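# Pin fork link to eye plate with 12 mm pin

## Task

Join the fork link and the eye plate using the 12 mm pin: it must pass through both cheeks of the fork and through the eye, with the pin head seated against the fork on the side facing the parts box. The pin must not be forced into the metal of the fork cheeks or the eye plate. At the end neither gripper may be holding any loose item except the fork link or the fitted pin, and the joint must stay assembled without the robot holding it.

## Robot and tools

ROBOT. Two 7-joint xArm7 arms, left_arm and right_arm, each with a parallel two-finger gripper. Bases in the scene frame: left_arm at (+0.050, +0.307, 0) m, quat_wxyz (+0.997, 0, 0, -0.073); right_arm at (+0.017, -0.330, 0) m, quat_wxyz (+0.999, 0, 0, +0.041). Scene frame: origin on the table surface midway between the arms, +z up, +x reaching out over the table, left_arm on the +y side. The arm names do not refer to sides of any image.

JOINT ORDER per arm (always use this): waist (joint1) -6.283..6.283, shoulder (joint2) -2.059..2.094, upper arm roll (joint3) -6.283..6.283, elbow (joint4) -0.192..3.927, forearm roll (joint5) -6.283..6.283, wrist pitch (joint6) -1.693..3.142, wrist roll (joint7) -6.283..6.283 (rad). Real ends may differ by up to 0.010 rad.

GRIPPER. Fingers point along the gripper's +z; they open and close along its y axis. end_effector_position is the point between the pads when shut, roughly 2 cm short of the fingertips; closing pushes the tips about 10 mm further along +z. Full opening is a 0.084 m pad gap.

ROW FORMAT (shared by execute_actions and move): one flat list of 16 numbers in [-1, 1] covering both arms: left_arm's 7 joint values then its opening, then right_arm's 7 joint values then its opening. Joint values are offsets scaled so 1.0 = 2.036 rad. Opening is absolute, not an offset: +1 fully open, -1 closed.

execute_actions(actions): actions is a list of actions; each action is a list of up to 15 rows, each row lasting one 1/30 s step; if fewer than 15 rows are given, the last one repeats to fill the 15 steps. Joint offsets in every row are measured from the joint angles at the start of that action (for a call's first action, the latest reported angles), not from the previous row. An action is rejected for both arms if it would push a joint more than 0.010 rad outward beyond its range; if the first action fails this, or any action is malformed, nothing in the call runs. A joint asked past its real end is stopped there and the result prints "joint sent to its limit" (absence of that line proves nothing). An empty list just returns state and images.

move(target, speed, blocking): target is one 16-number row; its joint offsets are relative to the Joint positions in the latest result that showed them. All joints travel along paths that finish together, so grippers trace curves; 0.5 to 10 s, truncated at 10 s. speed (rad/s, 0.01 to 2, default 0.5) caps the joint with the largest travel. Openings are sent at the start. Paths ignore obstacles and the other arm. blocking=false returns after 0.5 s while motion continues; until a result shows the move ended, other motions are refused, so use wait or stop. The extra "move:" line reports the ending (done, off_target, moving, held, fault), limits=held or limits=none, and each arm's joint farthest from target. Faster moves and targets set deeper past contact press harder. To keep a pressing arm pressing, send offsets from Joint positions to Joint targets.

wait(seconds): 0 to 10; arms hold their last command; returns early if a running move ends. stop(): brakes a running move (needs stopping room; fingers continue). zoom_image(camera, region): camera is cam_left_wrist or cam_right_wrist; region [x0, y0, x1, y1] in that camera's pixels, top-left origin, at most 504 by 504. read_manual(section): only "licences". finished_scene(scene): give the current scene's number; irreversible; the robot first holds your last command.

RESULTS. The state line gives each gripper's end_effector_position (m), end_effector_quat_wxyz and velocities in the scene frame; reported hand position can be off, more so at long reach. Joint positions and Joint velocities list the 7 joints then the pad gap (m). Joint targets shows current drive targets, which can change on their own. grip_measured is the measured opening on the command scale. "joint command not followed" means the clearance check altered some joint targets. MOTOR HOT appears from 65 °C; at 80 °C an OVER-TEMPERATURE FAULT brakes that arm until it cools.

MOTION LIMITS. Joint targets move at most 3.14 rad/s (0.16 s to accelerate), stay within 0.623 rad of measured angles, and are scaled back if the gripper would end up over 70 mm from its measured spot. Large motions therefore need several actions; an unfinished motion may need to be re-commanded.

GRIPPING. Hold by commanding an opening clearly below grip_measured; lower means stronger, up to about 24 N per pad. Slamming shut can overshoot force. Sending grip_measured back keeps light pressure on parts up to about 6 cm wide.

CAMERAS. cam_left_wrist and cam_right_wrist, both 672x504, on the wrists; optical frame +z forward, +x image right, +y image down. Calibration (pinhole+radial K, D, T_world_to_cam) was supplied and may be slightly off.

AVOID. Arms striking or pushing each other; contact torques reaching load limits (waist 47, shoulder 47, upper arm roll 28.2, elbow 28.2, forearm roll 28.2, wrist pitch 18.8, wrist roll 18.8 N m, held weight included), which triggers a torque fault and a 10 s hold; anything leaving the table; drops, slams and hard shoves; jamming the pin into metal; long holds that heat motors. Loose objects may occasionally be nudged by outside pushes. Release anything extra before finishing.

Each tool is called after ">>>" as name(argument=value, ...) on one line, values as JSON.

## Session

>>> execute_actions(actions=[])

Scene clock: 0.00 s.
left_arm: end_effector_position=(+0.0666, -0.1366, +0.1693) grip_measured=+1.00 end_effector_quat_wxyz=(+0.594, -0.558, -0.448, +0.367) end_effector_velocity=(+0.001, -0.001, +0.000) end_effector_angular_velocity=(-0.003, -0.001, +0.003) | right_arm: end_effector_position=(+0.4902, -0.2113, +0.3307) grip_measured=-1.00 end_effector_quat_wxyz=(+0.458, -0.550, +0.604, +0.350) end_effector_velocity=(+0.000, -0.000, +0.000) end_effector_angular_velocity=(+0.000, -0.001, -0.001)
Joint names: [waist, shoulder, upper arm roll, elbow, forearm roll, wrist pitch, wrist roll]
Joint positions: left_arm=[-1.182  0.892  0.364  1.677 -1.053  2.273 -2.186  0.084] | right_arm=[-0.072 -0.023 -0.247  1.008  1.244  1.441  0.955  0.   ]
Joint velocities: left_arm=[ 0.002  0.     0.001  0.002 -0.002 -0.001  0.     0.   ] | right_arm=[ 0.    -0.001 -0.    -0.     0.    -0.     0.    -0.   ]
Motor temperatures (°C, as the motors report them): left_arm=[31 28 32 31 32 31 34] | right_arm=[29 28 32 33 28 30 32]
Joint targets: left_arm=[-1.182 0.892 0.364 1.677 -1.053 2.273 -2.186] | right_arm=[-0.072 -0.023 -0.247 1.008 1.244 1.441 0.955]

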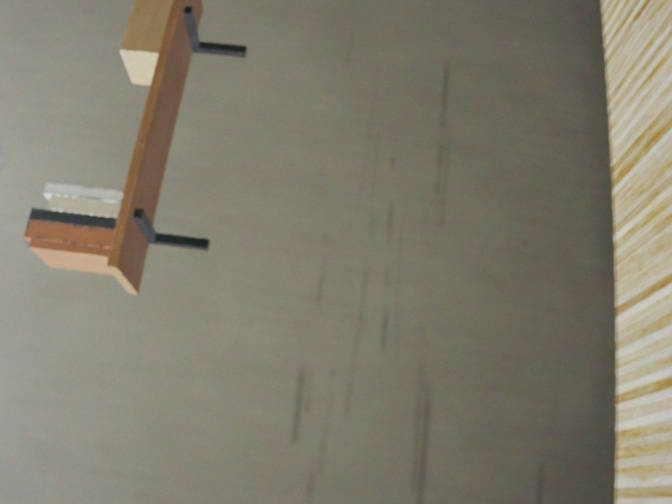

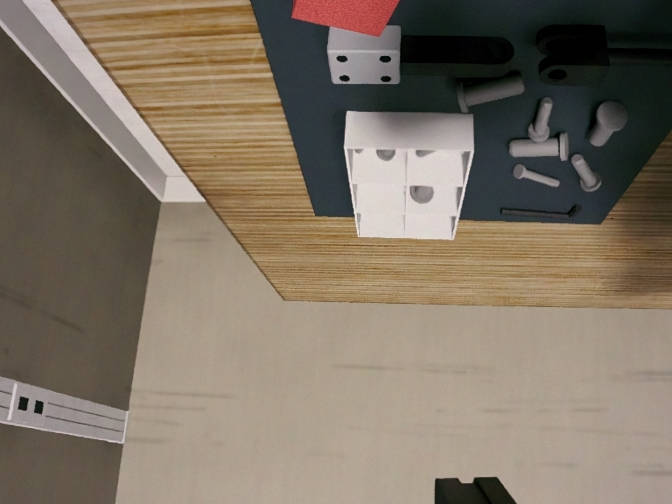

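>>> move(target=[0.482,-0.438,-0.179,-0.038,0.517,-0.331,1.0,1, -0.16,0.011,0.121,0.291,-0.611,0.078,-0.469,1], speed=0.8)

Scene clock: 21.73 s.
left_arm: end_effector_position=(+0.4912, +0.1474, +0.3957) grip_measured=+1.00 end_effector_quat_wxyz=(+0.001, +0.995, -0.098, -0.000) end_effector_velocity=(+0.001, +0.002, +0.001) end_effector_angular_velocity=(+0.001, -0.005, +0.001) | right_arm: end_effector_position=(+0.4622, -0.4758, +0.3960) grip_measured=+1.00 end_effector_quat_wxyz=(+0.000, +0.988, -0.158, +0.000) end_effector_velocity=(-0.000, -0.001, +0.000) end_effector_angular_velocity=(-0.002, -0.001, -0.000)
Joint names: [waist, shoulder, upper arm roll, elbow, forearm roll, wrist pitch, wrist roll]
Joint positions: left_arm=[-0.201  0.001 -0.001  1.6   -0.001  1.599 -0.151  0.084] | right_arm=[-0.398 -0.    -0.001  1.6   -0.     1.6    0.     0.084]
Joint velocities: left_arm=[ 0.002 -0.003  0.001  0.     0.002 -0.001  0.002 -0.   ] | right_arm=[-0.002  0.     0.     0.001 -0.001 -0.    -0.001 -0.   ]
Motor temperatures (°C, as the motors report them): left_arm=[31 29 32 32 32 31 34] | right_arm=[29 28 32 36 28 30 32]
Joint targets: left_arm=[-0.201 0.000 -0.001 1.600 -0.001 1.599 -0.150] | right_arm=[-0.398 -0.000 -0.001 1.600 -0.000 1.600 -0.000]
move: done; limits=none; left_arm: farthest joint: the forearm roll, 0.001 radians from its target (1.053 radians at the start); right_arm: farthest joint: the waist, 0.000 radians from its target (0.326 radians at the start)
camera_calibration (this result's frames):
cam_left_wrist: T_world_to_cam=[[-0.201907, -0.979404, -0.000737533, 0.279113], [-0.979364, 0.201906, -0.00898079, 0.523895], [0.00894473, -0.00109097, -0.999959, 0.523046], [0, 0, 0, 1]] pos_world=[0.56476, 0.168158, 0.527936]
cam_right_wrist: T_world_to_cam=[[-0.311178, -0.950233, 0.0150221, -0.283277], [-0.950349, 0.311176, -0.00256497, 0.662336], [-0.00223718, -0.0150744, -0.999884, 0.518133], [0, 0, 0, 1]] pos_world=[0.54246, -0.467472, 0.524027]

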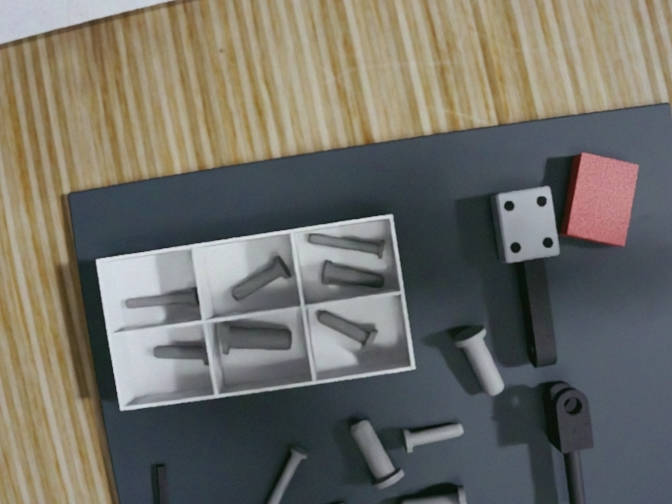

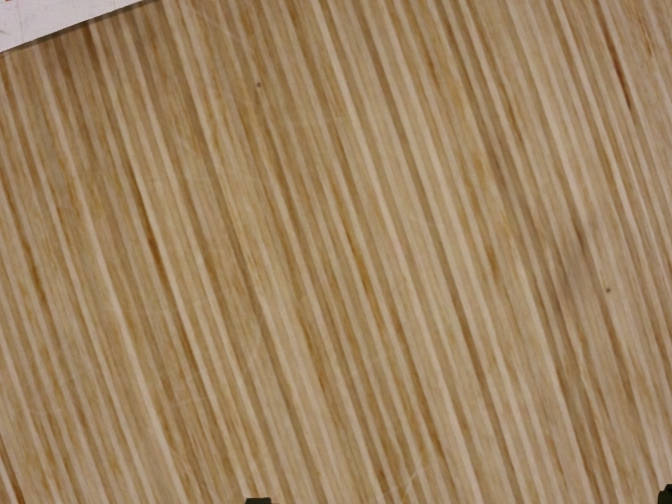

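>>> move(target=[-0.219,-0.127,0,-0.225,0,-0.098,-0.315,1, 0,0,0,0,0,0,0,1], speed=0.8)

Scene clock: 35.70 s.
left_arm: end_effector_position=(+0.3331, +0.0202, +0.3303) grip_measured=+1.00 end_effector_quat_wxyz=(+0.000, +1.000, -0.000, -0.000) end_effector_velocity=(-0.002, -0.001, -0.001) end_effector_angular_velocity=(+0.001, +0.002, -0.003) | right_arm: end_effector_position=(+0.4622, -0.4758, +0.3960) grip_measured=+1.00 end_effector_quat_wxyz=(+0.000, +0.988, -0.158, +0.000) end_effector_velocity=(+0.000, +0.000, +0.000) end_effector_angular_velocity=(+0.000, -0.001, -0.001)
Joint names: [waist, shoulder, upper arm roll, elbow, forearm roll, wrist pitch, wrist roll]
Joint positions: left_arm=[-0.647 -0.258 -0.     1.142 -0.001  1.4   -0.792  0.084] | right_arm=[-0.398 -0.    -0.001  1.6   -0.     1.6    0.     0.084]
Joint velocities: left_arm=[-0.004 -0.002 -0.002 -0.005 -0.001 -0.001 -0.002  0.   ] | right_arm=[ 0.    -0.001 -0.     0.     0.    -0.     0.002  0.   ]
Motor temperatures (°C, as the motors report them): left_arm=[31 29 32 33 32 31 34] | right_arm=[29 29 32 37 28 31 32]
Joint targets: left_arm=[-0.647 -0.258 -0.001 1.142 -0.001 1.400 -0.792] | right_arm=[-0.398 -0.000 -0.001 1.600 -0.000 1.600 0.000]
move: done; limits=none; left_arm: farthest joint: the upper arm roll, 0.001 radians from its target (0.000 radians at the start); right_arm: farthest joint: the waist, 0.000 radians from its target (0.000 radians at the start)
camera_calibration (this result's frames):
cam_left_wrist: T_world_to_cam=[[-0.00728388, -0.999973, -0.00124163, 0.058362], [-0.999937, 0.00729417, -0.00849965, 0.404766], [0.00850847, 0.00117964, -0.999963, 0.459064], [0, 0, 0, 1]] pos_world=[0.40126, 0.0548665, 0.46256]
cam_right_wrist: T_world_to_cam=[[-0.311178, -0.950233, 0.0150222, -0.283277], [-0.950349, 0.311176, -0.00256535, 0.662336], [-0.00223687, -0.0150746, -0.999884, 0.518133], [0, 0, 0, 1]] pos_world=[0.54246, -0.467472, 0.524027]

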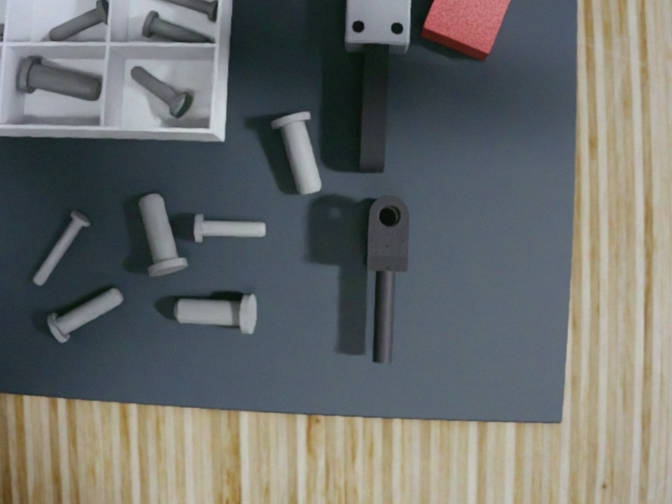

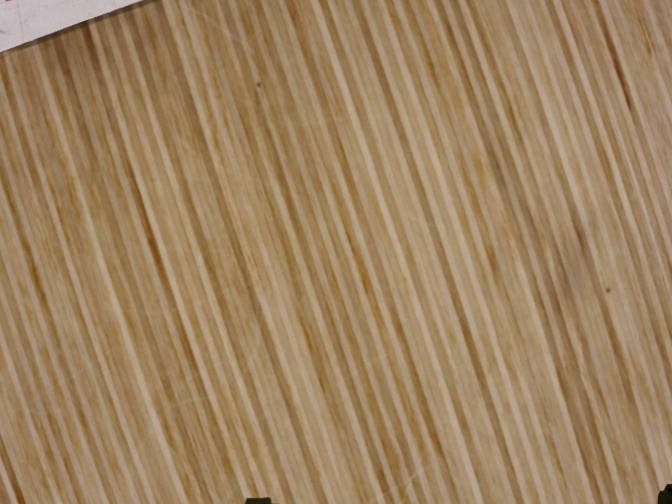

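>>> zoom_image(camera="cam_left_wrist", region=[0,0,450,380])

Region (0, 0, 450, 380) of cam_left_wrist's 672x504 image, scaled by 1.120, with more detail than that image has; it fills the top 426 rows of this view, and the rest is white.

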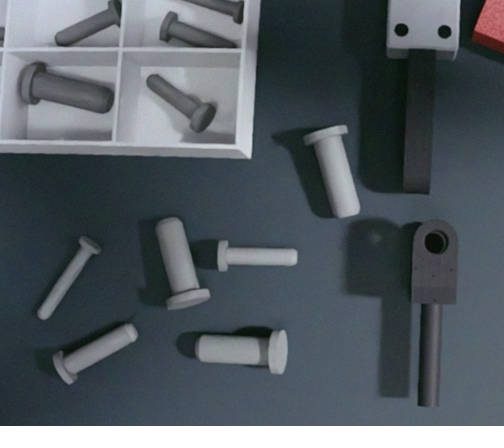

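>>> move(target=[0,0,0,0,0,0,0,1, 0.155,0.282,0,-0.386,0.771,-0.074,-0.653,-1], speed=0.7)

Scene clock: 75.37 s.
left_arm: end_effector_position=(+0.3331, +0.0202, +0.3303) grip_measured=+1.00 end_effector_quat_wxyz=(+0.000, +1.000, -0.000, -0.000) end_effector_velocity=(-0.000, -0.000, +0.001) end_effector_angular_velocity=(-0.001, +0.000, -0.000) | right_arm: end_effector_position=(+0.4019, -0.0900, +0.0673) grip_measured=-1.00 end_effector_quat_wxyz=(-0.664, +0.748, -0.010, +0.010) end_effector_velocity=(-0.001, +0.000, -0.001) end_effector_angular_velocity=(+0.000, +0.003, -0.002)
Joint names: [waist, shoulder, upper arm roll, elbow, forearm roll, wrist pitch, wrist roll]
Joint positions: left_arm=[-0.647 -0.258 -0.     1.142 -0.001  1.4   -0.792  0.084] | right_arm=[-0.082  0.574 -0.001  0.814  1.569  1.449 -1.329  0.   ]
Joint velocities: left_arm=[-0.    -0.001  0.001  0.001 -0.001  0.001  0.001 -0.   ] | right_arm=[ 0.001  0.002  0.    -0.002  0.004 -0.001 -0.001  0.   ]
Motor temperatures (°C, as the motors report them): left_arm=[31 28 32 35 32 31 34] | right_arm=[29 29 32 38 28 31 32]
Joint targets: left_arm=[-0.647 -0.258 -0.000 1.142 -0.001 1.400 -0.792] | right_arm=[-0.082 0.574 -0.001 0.814 1.569 1.449 -1.329]
move: done; limits=none; left_arm: farthest joint: the waist, 0.000 radians from its target (0.000 radians at the start); right_arm: farthest joint: the waist, 0.000 radians from its target (0.315 radians at the start)
camera_calibration (this result's frames):
cam_left_wrist: T_world_to_cam=[[-0.00728429, -0.999973, -0.0012417, 0.0583621], [-0.999937, 0.00729458, -0.00849964, 0.404766], [0.00850847, 0.00117971, -0.999963, 0.459064], [0, 0, 0, 1]] pos_world=[0.40126, 0.0548664, 0.46256]
cam_right_wrist: T_world_to_cam=[[-0.00314614, -0.133632, -0.991026, 0.0869123], [-0.999535, 0.0304726, -0.000935829, 0.478569], [0.0303242, 0.990562, -0.133666, 0.214275], [0, 0, 0, 1]] pos_world=[0.472122, -0.215222, 0.115221]

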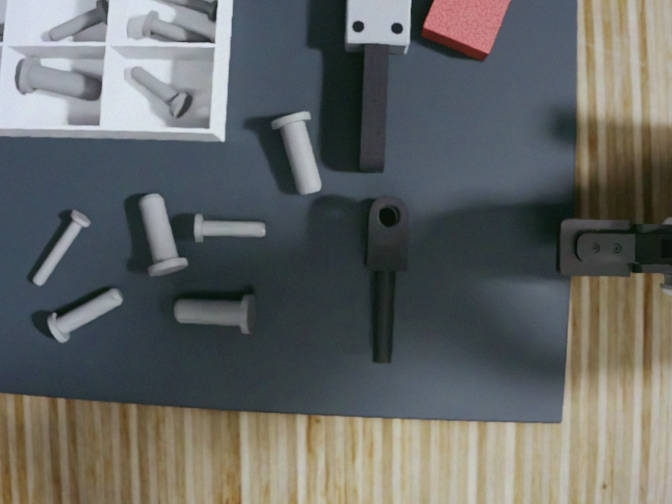

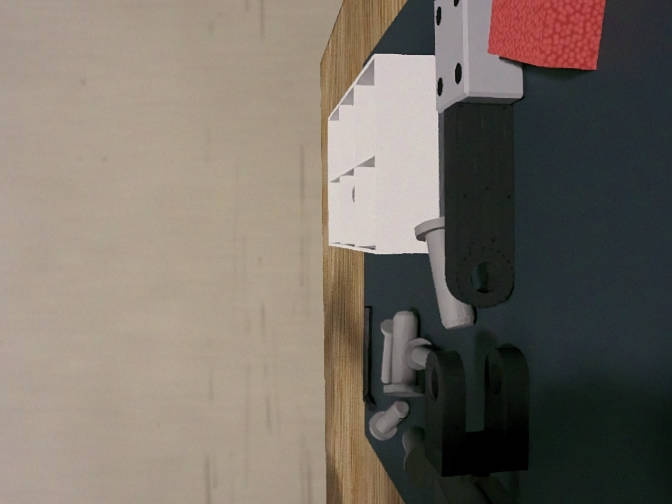

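>>> move(target=[0.105,0,0,0,0,0,0.105,-1, 0,0,0,0,0,0,0,-1])

>>> move(target=[0,0.2043,0,-0.2033,0,-0.4077,0,-1, 0,0,0,0,0,0,0,-1], speed=0.4)

Scene clock: 95.83 s.
left_arm: end_effector_position=(+0.3873, +0.0864, +0.3303) grip_measured=-1.00 end_effector_quat_wxyz=(+0.000, +1.000, -0.000, -0.000) end_effector_velocity=(+0.000, +0.001, -0.000) end_effector_angular_velocity=(-0.001, +0.002, +0.001) | right_arm: end_effector_position=(+0.4019, -0.0900, +0.0673) grip_measured=-1.00 end_effector_quat_wxyz=(-0.664, +0.748, -0.010, +0.010) end_effector_velocity=(-0.000, -0.000, -0.000) end_effector_angular_velocity=(-0.000, +0.000, +0.001)
Joint names: [waist, shoulder, upper arm roll, elbow, forearm roll, wrist pitch, wrist roll]
Joint positions: left_arm=[-0.433 -0.258 -0.001  1.142 -0.001  1.4   -0.578  0.   ] | right_arm=[-0.082  0.574 -0.001  0.814  1.569  1.449 -1.329  0.   ]
Joint velocities: left_arm=[ 0.003  0.     0.    -0.    -0.002  0.001  0.002  0.   ] | right_arm=[-0.     0.    -0.     0.    -0.001  0.    -0.     0.   ]
Motor temperatures (°C, as the motors report them): left_arm=[31 28 32 35 32 31 34] | right_arm=[29 29 32 36 28 31 32]
Joint targets: left_arm=[-0.433 -0.258 -0.000 1.142 -0.001 1.400 -0.578] | right_arm=[-0.082 0.574 -0.001 0.814 1.569 1.449 -1.329]
move: done; limits=none; left_arm: farthest joint: the upper arm roll, 0.001 radians from its target (0.000 radians at the start); right_arm: farthest joint: the waist, 0.000 radians from its target (0.000 radians at the start)
camera_calibration (this result's frames):
cam_left_wrist: T_world_to_cam=[[-0.00771253, -0.99997, -0.00109971, 0.125098], [-0.999932, 0.0077218, -0.00868416, 0.458576], [0.00869238, 0.00103265, -0.999962, 0.458468], [0, 0, 0, 1]] pos_world=[0.455524, 0.12108, 0.462571]
cam_right_wrist: T_world_to_cam=[[-0.00314766, -0.133632, -0.991026, 0.0869125], [-0.999535, 0.0304722, -0.000934235, 0.478568], [0.0303236, 0.990562, -0.133665, 0.214275], [0, 0, 0, 1]] pos_world=[0.472121, -0.215221, 0.115221]

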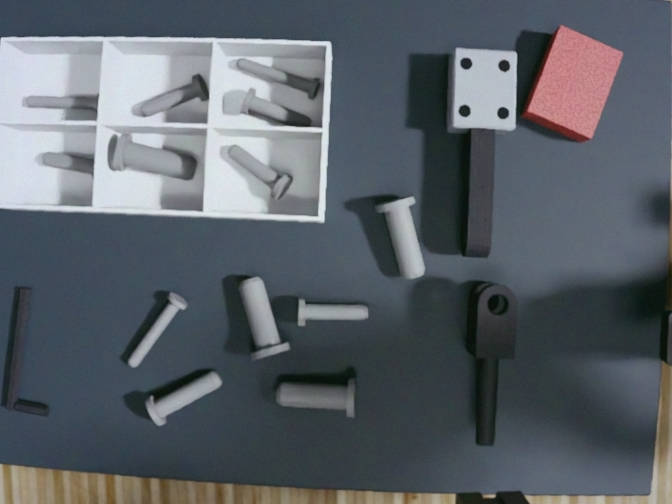

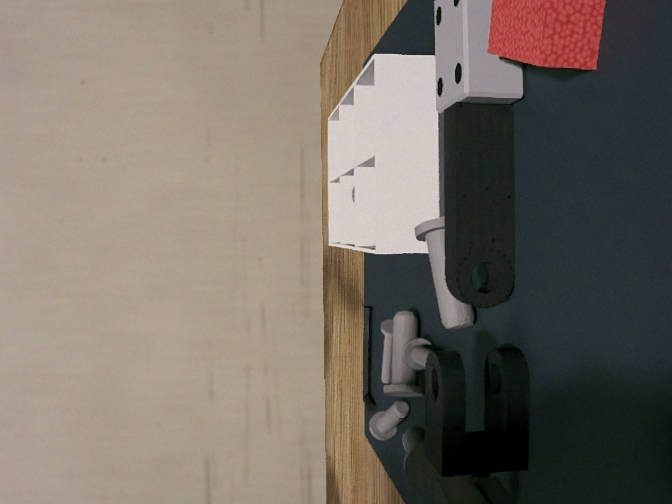

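Scene clock: 98.57 s.
left_arm: end_effector_position=(+0.4055, +0.0748, +0.0503) grip_measured=-1.00 end_effector_quat_wxyz=(+0.000, +1.000, -0.000, +0.000) end_effector_velocity=(-0.001, -0.000, -0.001) end_effector_angular_velocity=(-0.000, +0.001, -0.000) | right_arm: end_effector_position=(+0.4019, -0.0900, +0.0673) grip_measured=-1.00 end_effector_quat_wxyz=(-0.664, +0.748, -0.010, +0.010) end_effector_velocity=(-0.000, -0.000, +0.000) end_effector_angular_velocity=(-0.000, -0.001, +0.001)
Joint names: [waist, shoulder, upper arm roll, elbow, forearm roll, wrist pitch, wrist roll]
Joint positions: left_arm=[-0.433  0.158 -0.001  0.729 -0.001  0.57  -0.578  0.   ] | right_arm=[-0.082  0.574 -0.001  0.814  1.569  1.449 -1.329  0.   ]
Joint velocities: left_arm=[-0.     0.002 -0.001 -0.002 -0.001 -0.003 -0.     0.   ] | right_arm=[-0.    -0.     0.    -0.    -0.001  0.    -0.001  0.   ]
Motor temperatures (°C, as the motors report them): left_arm=[31 28 32 35 32 31 34] | right_arm=[29 29 32 36 28 31 32]
Joint targets: left_arm=[-0.433 0.158 -0.001 0.728 -0.001 0.570 -0.578] | right_arm=[-0.082 0.574 -0.001 0.814 1.569 1.449 -1.329]
move: done; limits=none; left_arm: farthest joint: the waist, 0.000 radians from its target (0.000 radians at the start); right_arm: farthest joint: the waist, 0.000 radians from its target (0.000 radians at the start)
camera_calibration (this result's frames):
cam_left_wrist: T_world_to_cam=[[-0.00690793, -0.999976, -0.00100709, 0.112956], [-0.999932, 0.00691707, -0.00936745, 0.474461], [0.00937419, 0.000942312, -0.999956, 0.178067], [0, 0, 0, 1]] pos_world=[0.47354, 0.109503, 0.182618]
cam_right_wrist: T_world_to_cam=[[-0.00314793, -0.133632, -0.991026, 0.0869126], [-0.999535, 0.0304722, -0.000933967, 0.478568], [0.0303236, 0.990562, -0.133665, 0.214275], [0, 0, 0, 1]] pos_world=[0.472121, -0.215221, 0.115221]

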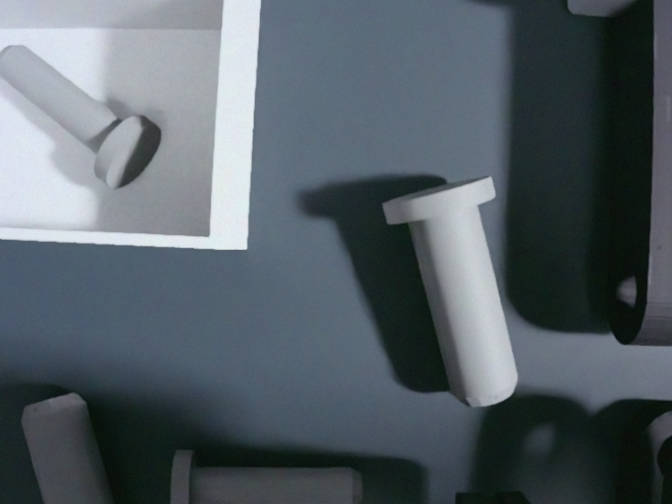

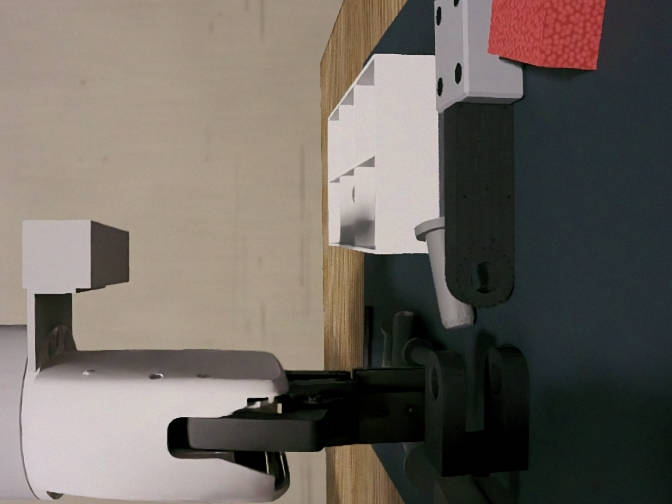

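>>> move(target=[-0.0496,0.042,0,0.0597,0,0.018,-0.0496,-1, 0,0,0,0,0,0,0,-1], speed=0.04)

Scene clock: 109.13 s.
left_arm: end_effector_position=(+0.4052, +0.0201, +0.0500) grip_measured=-1.00 end_effector_quat_wxyz=(+0.000, +1.000, -0.000, -0.000) end_effector_velocity=(+0.001, -0.001, +0.000) end_effector_angular_velocity=(-0.000, -0.001, +0.002) | right_arm: end_effector_position=(+0.4019, -0.0900, +0.0673) grip_measured=-1.00 end_effector_quat_wxyz=(-0.664, +0.748, -0.010, +0.010) end_effector_velocity=(-0.000, +0.000, -0.000) end_effector_angular_velocity=(-0.000, -0.001, +0.002)
Joint names: [waist, shoulder, upper arm roll, elbow, forearm roll, wrist pitch, wrist roll]
Joint positions: left_arm=[-0.534  0.243 -0.001  0.85  -0.001  0.607 -0.679  0.   ] | right_arm=[-0.082  0.574 -0.001  0.814  1.569  1.449 -1.329  0.   ]
Joint velocities: left_arm=[-0.001  0.002  0.002  0.004  0.001  0.001 -0.002  0.   ] | right_arm=[ 0.001  0.    -0.     0.    -0.001  0.    -0.001  0.   ]
Motor temperatures (°C, as the motors report them): left_arm=[31 28 32 34 32 31 34] | right_arm=[29 29 32 35 28 31 32]
Joint targets: left_arm=[-0.534 0.243 -0.001 0.850 -0.001 0.607 -0.679] | right_arm=[-0.082 0.574 -0.001 0.814 1.569 1.449 -1.329]
move: done; limits=none; left_arm: farthest joint: the elbow, 0.001 radians from its target (0.122 radians at the start); right_arm: farthest joint: the waist, 0.000 radians from its target (0.000 radians at the start)
camera_calibration (this result's frames):
cam_left_wrist: T_world_to_cam=[[-0.00688619, -0.999975, -0.00145447, 0.0583024], [-0.999939, 0.00689843, -0.00858466, 0.474557], [0.00859448, 0.00139527, -0.999962, 0.178129], [0, 0, 0, 1]] pos_world=[0.473399, 0.0547788, 0.182281]
cam_right_wrist: T_world_to_cam=[[-0.00314809, -0.133632, -0.991026, 0.0869126], [-0.999535, 0.0304723, -0.000933817, 0.478568], [0.0303237, 0.990562, -0.133665, 0.214275], [0, 0, 0, 1]] pos_world=[0.472121, -0.215221, 0.115221]

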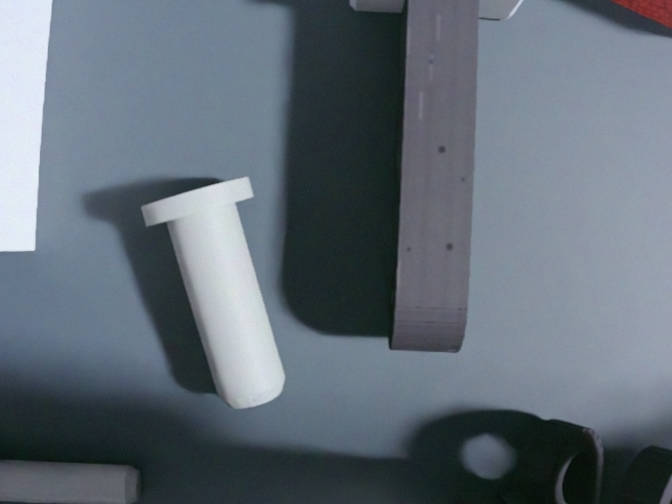

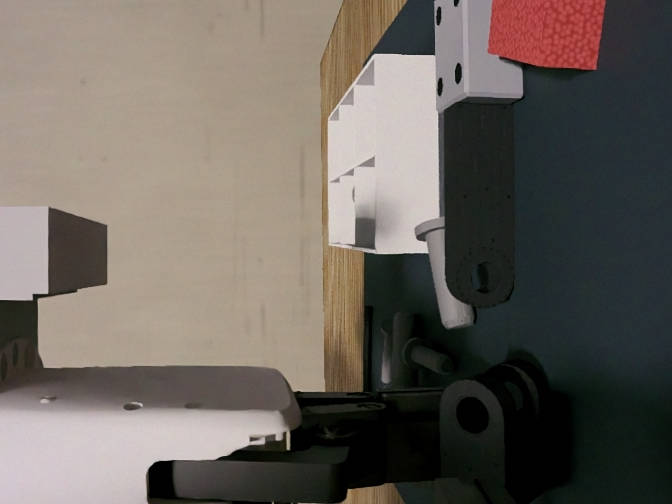

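>>> move(target=[-0.0555,-0.246,0,0.1434,0,0.3895,-0.0555,1, -0.05,0,0,0,0,0,0,-1], speed=0.5)

Scene clock: 120.03 s.
left_arm: end_effector_position=(+0.3329, +0.0201, +0.3298) grip_measured=+1.00 end_effector_quat_wxyz=(-0.000, +1.000, -0.000, -0.001) end_effector_velocity=(-0.001, +0.000, +0.002) end_effector_angular_velocity=(-0.000, -0.001, -0.001) | right_arm: end_effector_position=(+0.4243, -0.1303, +0.0673) grip_measured=-1.00 end_effector_quat_wxyz=(-0.662, +0.746, -0.048, +0.043) end_effector_velocity=(-0.000, -0.000, -0.000) end_effector_angular_velocity=(-0.000, +0.001, +0.001)
Joint names: [waist, shoulder, upper arm roll, elbow, forearm roll, wrist pitch, wrist roll]
Joint positions: left_arm=[-0.647 -0.257 -0.001  1.141 -0.001  1.4   -0.792  0.084] | right_arm=[-0.184  0.574 -0.001  0.814  1.569  1.449 -1.329  0.   ]
Joint velocities: left_arm=[-0.001 -0.003 -0.001  0.002  0.     0.003 -0.     0.   ] | right_arm=[-0.     0.    -0.    -0.    -0.001  0.     0.     0.   ]
Motor temperatures (°C, as the motors report them): left_arm=[31 28 32 34 32 31 34] | right_arm=[29 29 32 35 28 31 32]
Joint targets: left_arm=[-0.647 -0.258 -0.001 1.142 -0.001 1.400 -0.792] | right_arm=[-0.184 0.574 -0.001 0.814 1.569 1.449 -1.329]
move: done; limits=none; left_arm: farthest joint: the shoulder, 0.001 radians from its target (0.501 radians at the start); right_arm: farthest joint: the waist, 0.000 radians from its target (0.102 radians at the start)
camera_calibration (this result's frames):
cam_left_wrist: T_world_to_cam=[[-0.0076042, -0.999969, -0.00193638, 0.0585793], [-0.99994, 0.00761913, -0.00782564, 0.404351], [0.00784015, 0.00187676, -0.999968, 0.458713], [0, 0, 0, 1]] pos_world=[0.401176, 0.0546358, 0.461976]
cam_right_wrist: T_world_to_cam=[[-0.0166981, -0.132598, -0.991029, 0.0874826], [-0.991279, 0.131774, -0.000928749, 0.511857], [0.130715, 0.982371, -0.133642, 0.20988], [0, 0, 0, 1]] pos_world=[0.48142, -0.26203, 0.115222]

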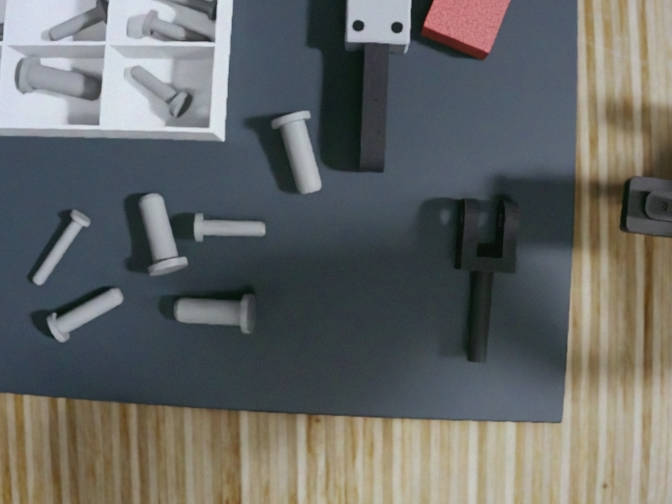

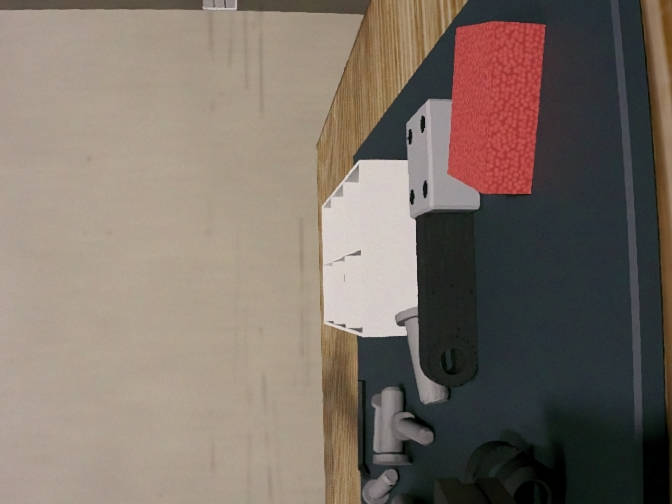

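>>> move(target=[0.144,0.2134,0,-0.0997,0,-0.3139,0.0157,0, 0,0,0,0,0,0,0,-1])

>>> move(target=[0,0.0727,0,-0.0167,0,-0.0894,0,0, 0,0,0,0,0,0,0,-1], speed=0.1)

>>> move(target=[0,0,0,0,0,0,0,-1, 0,0,0,0,0,0,0,-1])

Scene clock: 138.20 s.
left_arm: end_effector_position=(+0.4646, +0.0807, +0.1005) grip_measured=-0.01 end_effector_quat_wxyz=(+0.001, +0.992, +0.130, +0.000) end_effector_velocity=(-0.000, +0.002, -0.002) end_effector_angular_velocity=(+0.003, +0.003, +0.001) | right_arm: end_effector_position=(+0.4243, -0.1303, +0.0673) grip_measured=-1.00 end_effector_quat_wxyz=(-0.662, +0.746, -0.048, +0.043) end_effector_velocity=(+0.000, -0.000, -0.000) end_effector_angular_velocity=(-0.000, +0.001, -0.001)
Joint names: [waist, shoulder, upper arm roll, elbow, forearm roll, wrist pitch, wrist roll]
Joint positions: left_arm=[-0.354  0.177 -0.001  0.939 -0.001  0.761 -0.76   0.044] | right_arm=[-0.184  0.574 -0.001  0.814  1.569  1.449 -1.329  0.   ]
Joint velocities: left_arm=[ 0.001  0.003  0.001 -0.003  0.002 -0.002  0.     0.   ] | right_arm=[ 0.     0.    -0.     0.     0.001 -0.001  0.001  0.   ]
Motor temperatures (°C, as the motors report them): left_arm=[31 28 32 35 32 31 34] | right_arm=[29 29 32 35 28 31 32]
Joint targets: left_arm=[-0.354 0.177 -0.001 0.938 -0.001 0.761 -0.760] | right_arm=[-0.184 0.574 -0.001 0.814 1.569 1.449 -1.329]
move: done; limits=none; left_arm: farthest joint: the shoulder, 0.001 radians from its target (0.435 radians at the start); right_arm: farthest joint: the waist, 0.000 radians from its target (0.000 radians at the start)
camera_calibration (this result's frames):
cam_left_wrist: T_world_to_cam=[[0.251134, -0.967952, -0.00046487, -0.0032018], [-0.96791, -0.251118, -0.00948968, 0.539932], [0.00906882, 0.00283313, -0.999955, 0.227659], [0, 0, 0, 1]] pos_world=[0.521346, 0.131843, 0.232771]
cam_right_wrist: T_world_to_cam=[[-0.0166981, -0.132598, -0.991029, 0.0874825], [-0.991279, 0.131774, -0.000928792, 0.511857], [0.130715, 0.982371, -0.133642, 0.209881], [0, 0, 0, 1]] pos_world=[0.48142, -0.26203, 0.115222]

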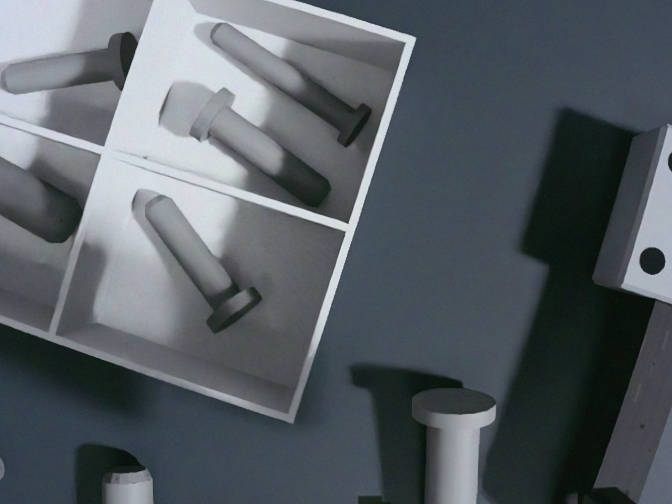

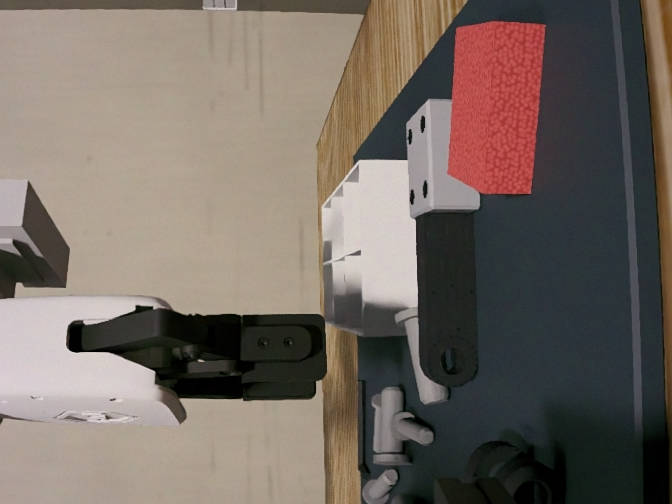

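Scene clock: 140.47 s.
left_arm: end_effector_position=(+0.4647, +0.0806, +0.0331) grip_measured=-0.01 end_effector_quat_wxyz=(+0.001, +0.992, +0.130, +0.000) end_effector_velocity=(-0.000, -0.000, -0.001) end_effector_angular_velocity=(-0.001, -0.001, +0.000) | right_arm: end_effector_position=(+0.4243, -0.1303, +0.0673) grip_measured=-1.00 end_effector_quat_wxyz=(-0.662, +0.746, -0.048, +0.043) end_effector_velocity=(+0.000, -0.000, +0.000) end_effector_angular_velocity=(+0.000, +0.001, -0.001)
Joint names: [waist, shoulder, upper arm roll, elbow, forearm roll, wrist pitch, wrist roll]
Joint positions: left_arm=[-0.354  0.323 -0.001  0.905 -0.001  0.58  -0.76   0.044] | right_arm=[-0.184  0.574 -0.001  0.814  1.569  1.449 -1.329  0.   ]
Joint velocities: left_arm=[-0.001  0.002  0.    -0.001 -0.001 -0.004 -0.     0.   ] | right_arm=[-0.001 -0.    -0.    -0.     0.    -0.     0.001  0.   ]
Motor temperatures (°C, as the motors report them): left_arm=[31 28 32 35 32 31 34] | right_arm=[29 29 32 35 28 31 32]
Joint targets: left_arm=[-0.354 0.325 -0.001 0.905 -0.001 0.579 -0.760] | right_arm=[-0.184 0.574 -0.001 0.814 1.569 1.449 -1.329]
move: done; limits=none; left_arm: farthest joint: the shoulder, 0.002 radians from its target (0.148 radians at the start); right_arm: farthest joint: the waist, 0.000 radians from its target (0.000 radians at the start)
camera_calibration (this result's frames):
cam_left_wrist: T_world_to_cam=[[0.251176, -0.967942, -0.000158462, -0.00337495], [-0.967894, -0.251162, -0.00993072, 0.539461], [0.00957256, 0.00264773, -0.999951, 0.160063], [0, 0, 0, 1]] pos_world=[0.521457, 0.131801, 0.165412]
cam_right_wrist: T_world_to_cam=[[-0.0166983, -0.132598, -0.991029, 0.0874826], [-0.991279, 0.131774, -0.000928631, 0.511857], [0.130715, 0.982371, -0.133642, 0.209881], [0, 0, 0, 1]] pos_world=[0.48142, -0.26203, 0.115222]

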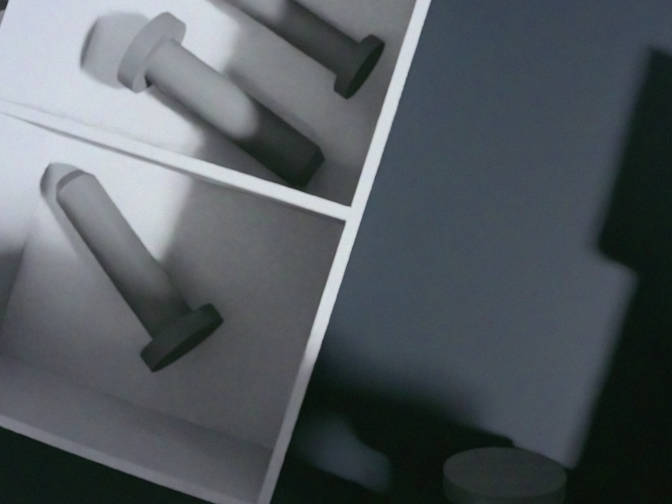

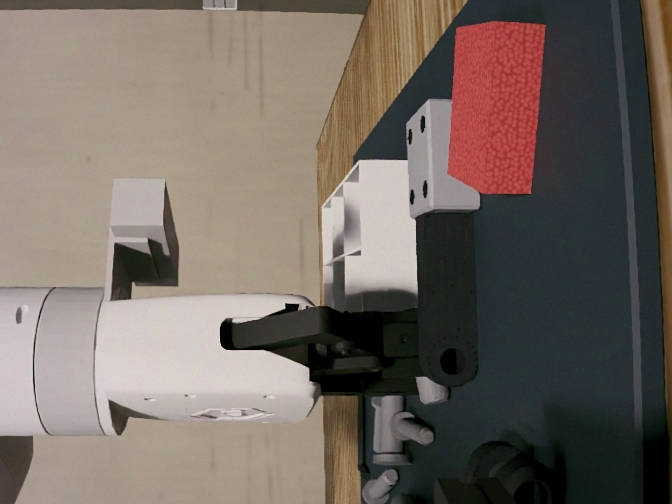

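Scene clock: 140.97 s.
left_arm: end_effector_position=(+0.4658, +0.0797, +0.0341) grip_measured=-0.65 end_effector_quat_wxyz=(+0.002, +0.992, +0.130, +0.002) end_effector_velocity=(+0.000, -0.000, +0.000) end_effector_angular_velocity=(+0.000, -0.000, +0.000) | right_arm: end_effector_position=(+0.4243, -0.1303, +0.0673) grip_measured=-1.00 end_effector_quat_wxyz=(-0.662, +0.746, -0.048, +0.043) end_effector_velocity=(-0.000, -0.000, -0.000) end_effector_angular_velocity=(+0.000, -0.001, -0.000)
Joint names: [waist, shoulder, upper arm roll, elbow, forearm roll, wrist pitch, wrist roll]
Joint positions: left_arm=[-0.354  0.323 -0.001  0.906 -0.001  0.579 -0.76   0.016] | right_arm=[-0.184  0.574 -0.001  0.814  1.569  1.449 -1.329  0.   ]
Joint velocities: left_arm=[-0.001 -0.     0.001  0.001  0.     0.001 -0.001  0.   ] | right_arm=[-0.     0.     0.     0.     0.     0.    -0.001  0.   ]
Motor temperatures (°C, as the motors report them): left_arm=[31 28 32 34 32 31 34] | right_arm=[29 29 32 35 28 31 32]
Joint targets: left_arm=[-0.354 0.323 -0.001 0.905 -0.001 0.580 -0.760] | right_arm=[-0.184 0.574 -0.001 0.814 1.569 1.449 -1.329]
move: done; limits=none; left_arm: farthest joint: the elbow, 0.001 radians from its target (0.000 radians at the start); right_arm: farthest joint: the waist, 0.000 radians from its target (0.000 radians at the start)
camera_calibration (this result's frames):
cam_left_wrist: T_world_to_cam=[[0.250715, -0.968058, 0.0023996, -0.00435345], [-0.967978, -0.250725, -0.0124301, 0.540325], [0.0126347, 0.000793654, -0.99992, 0.159793], [0, 0, 0, 1]] pos_world=[0.522095, 0.131132, 0.166507]
cam_right_wrist: T_world_to_cam=[[-0.0166983, -0.132598, -0.991029, 0.0874826], [-0.991279, 0.131774, -0.000928662, 0.511857], [0.130715, 0.982371, -0.133642, 0.20988], [0, 0, 0, 1]] pos_world=[0.48142, -0.26203, 0.115222]

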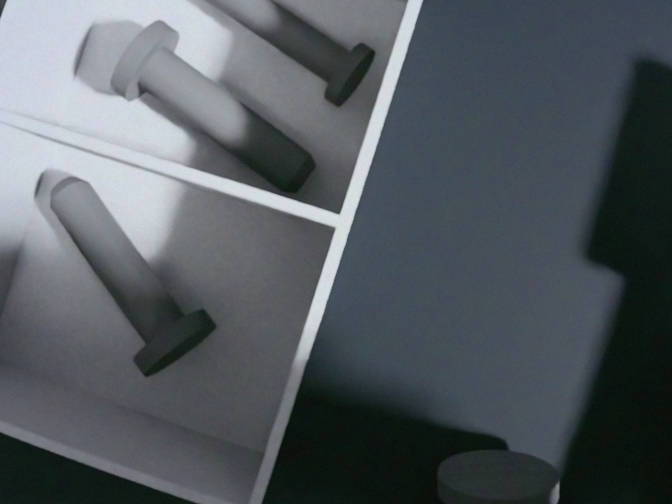

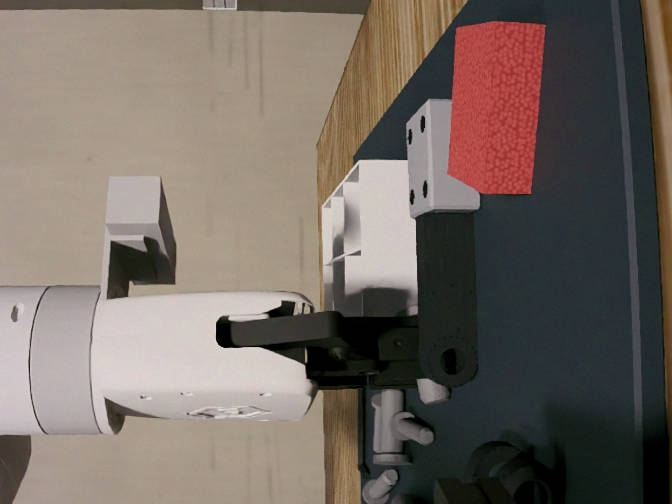

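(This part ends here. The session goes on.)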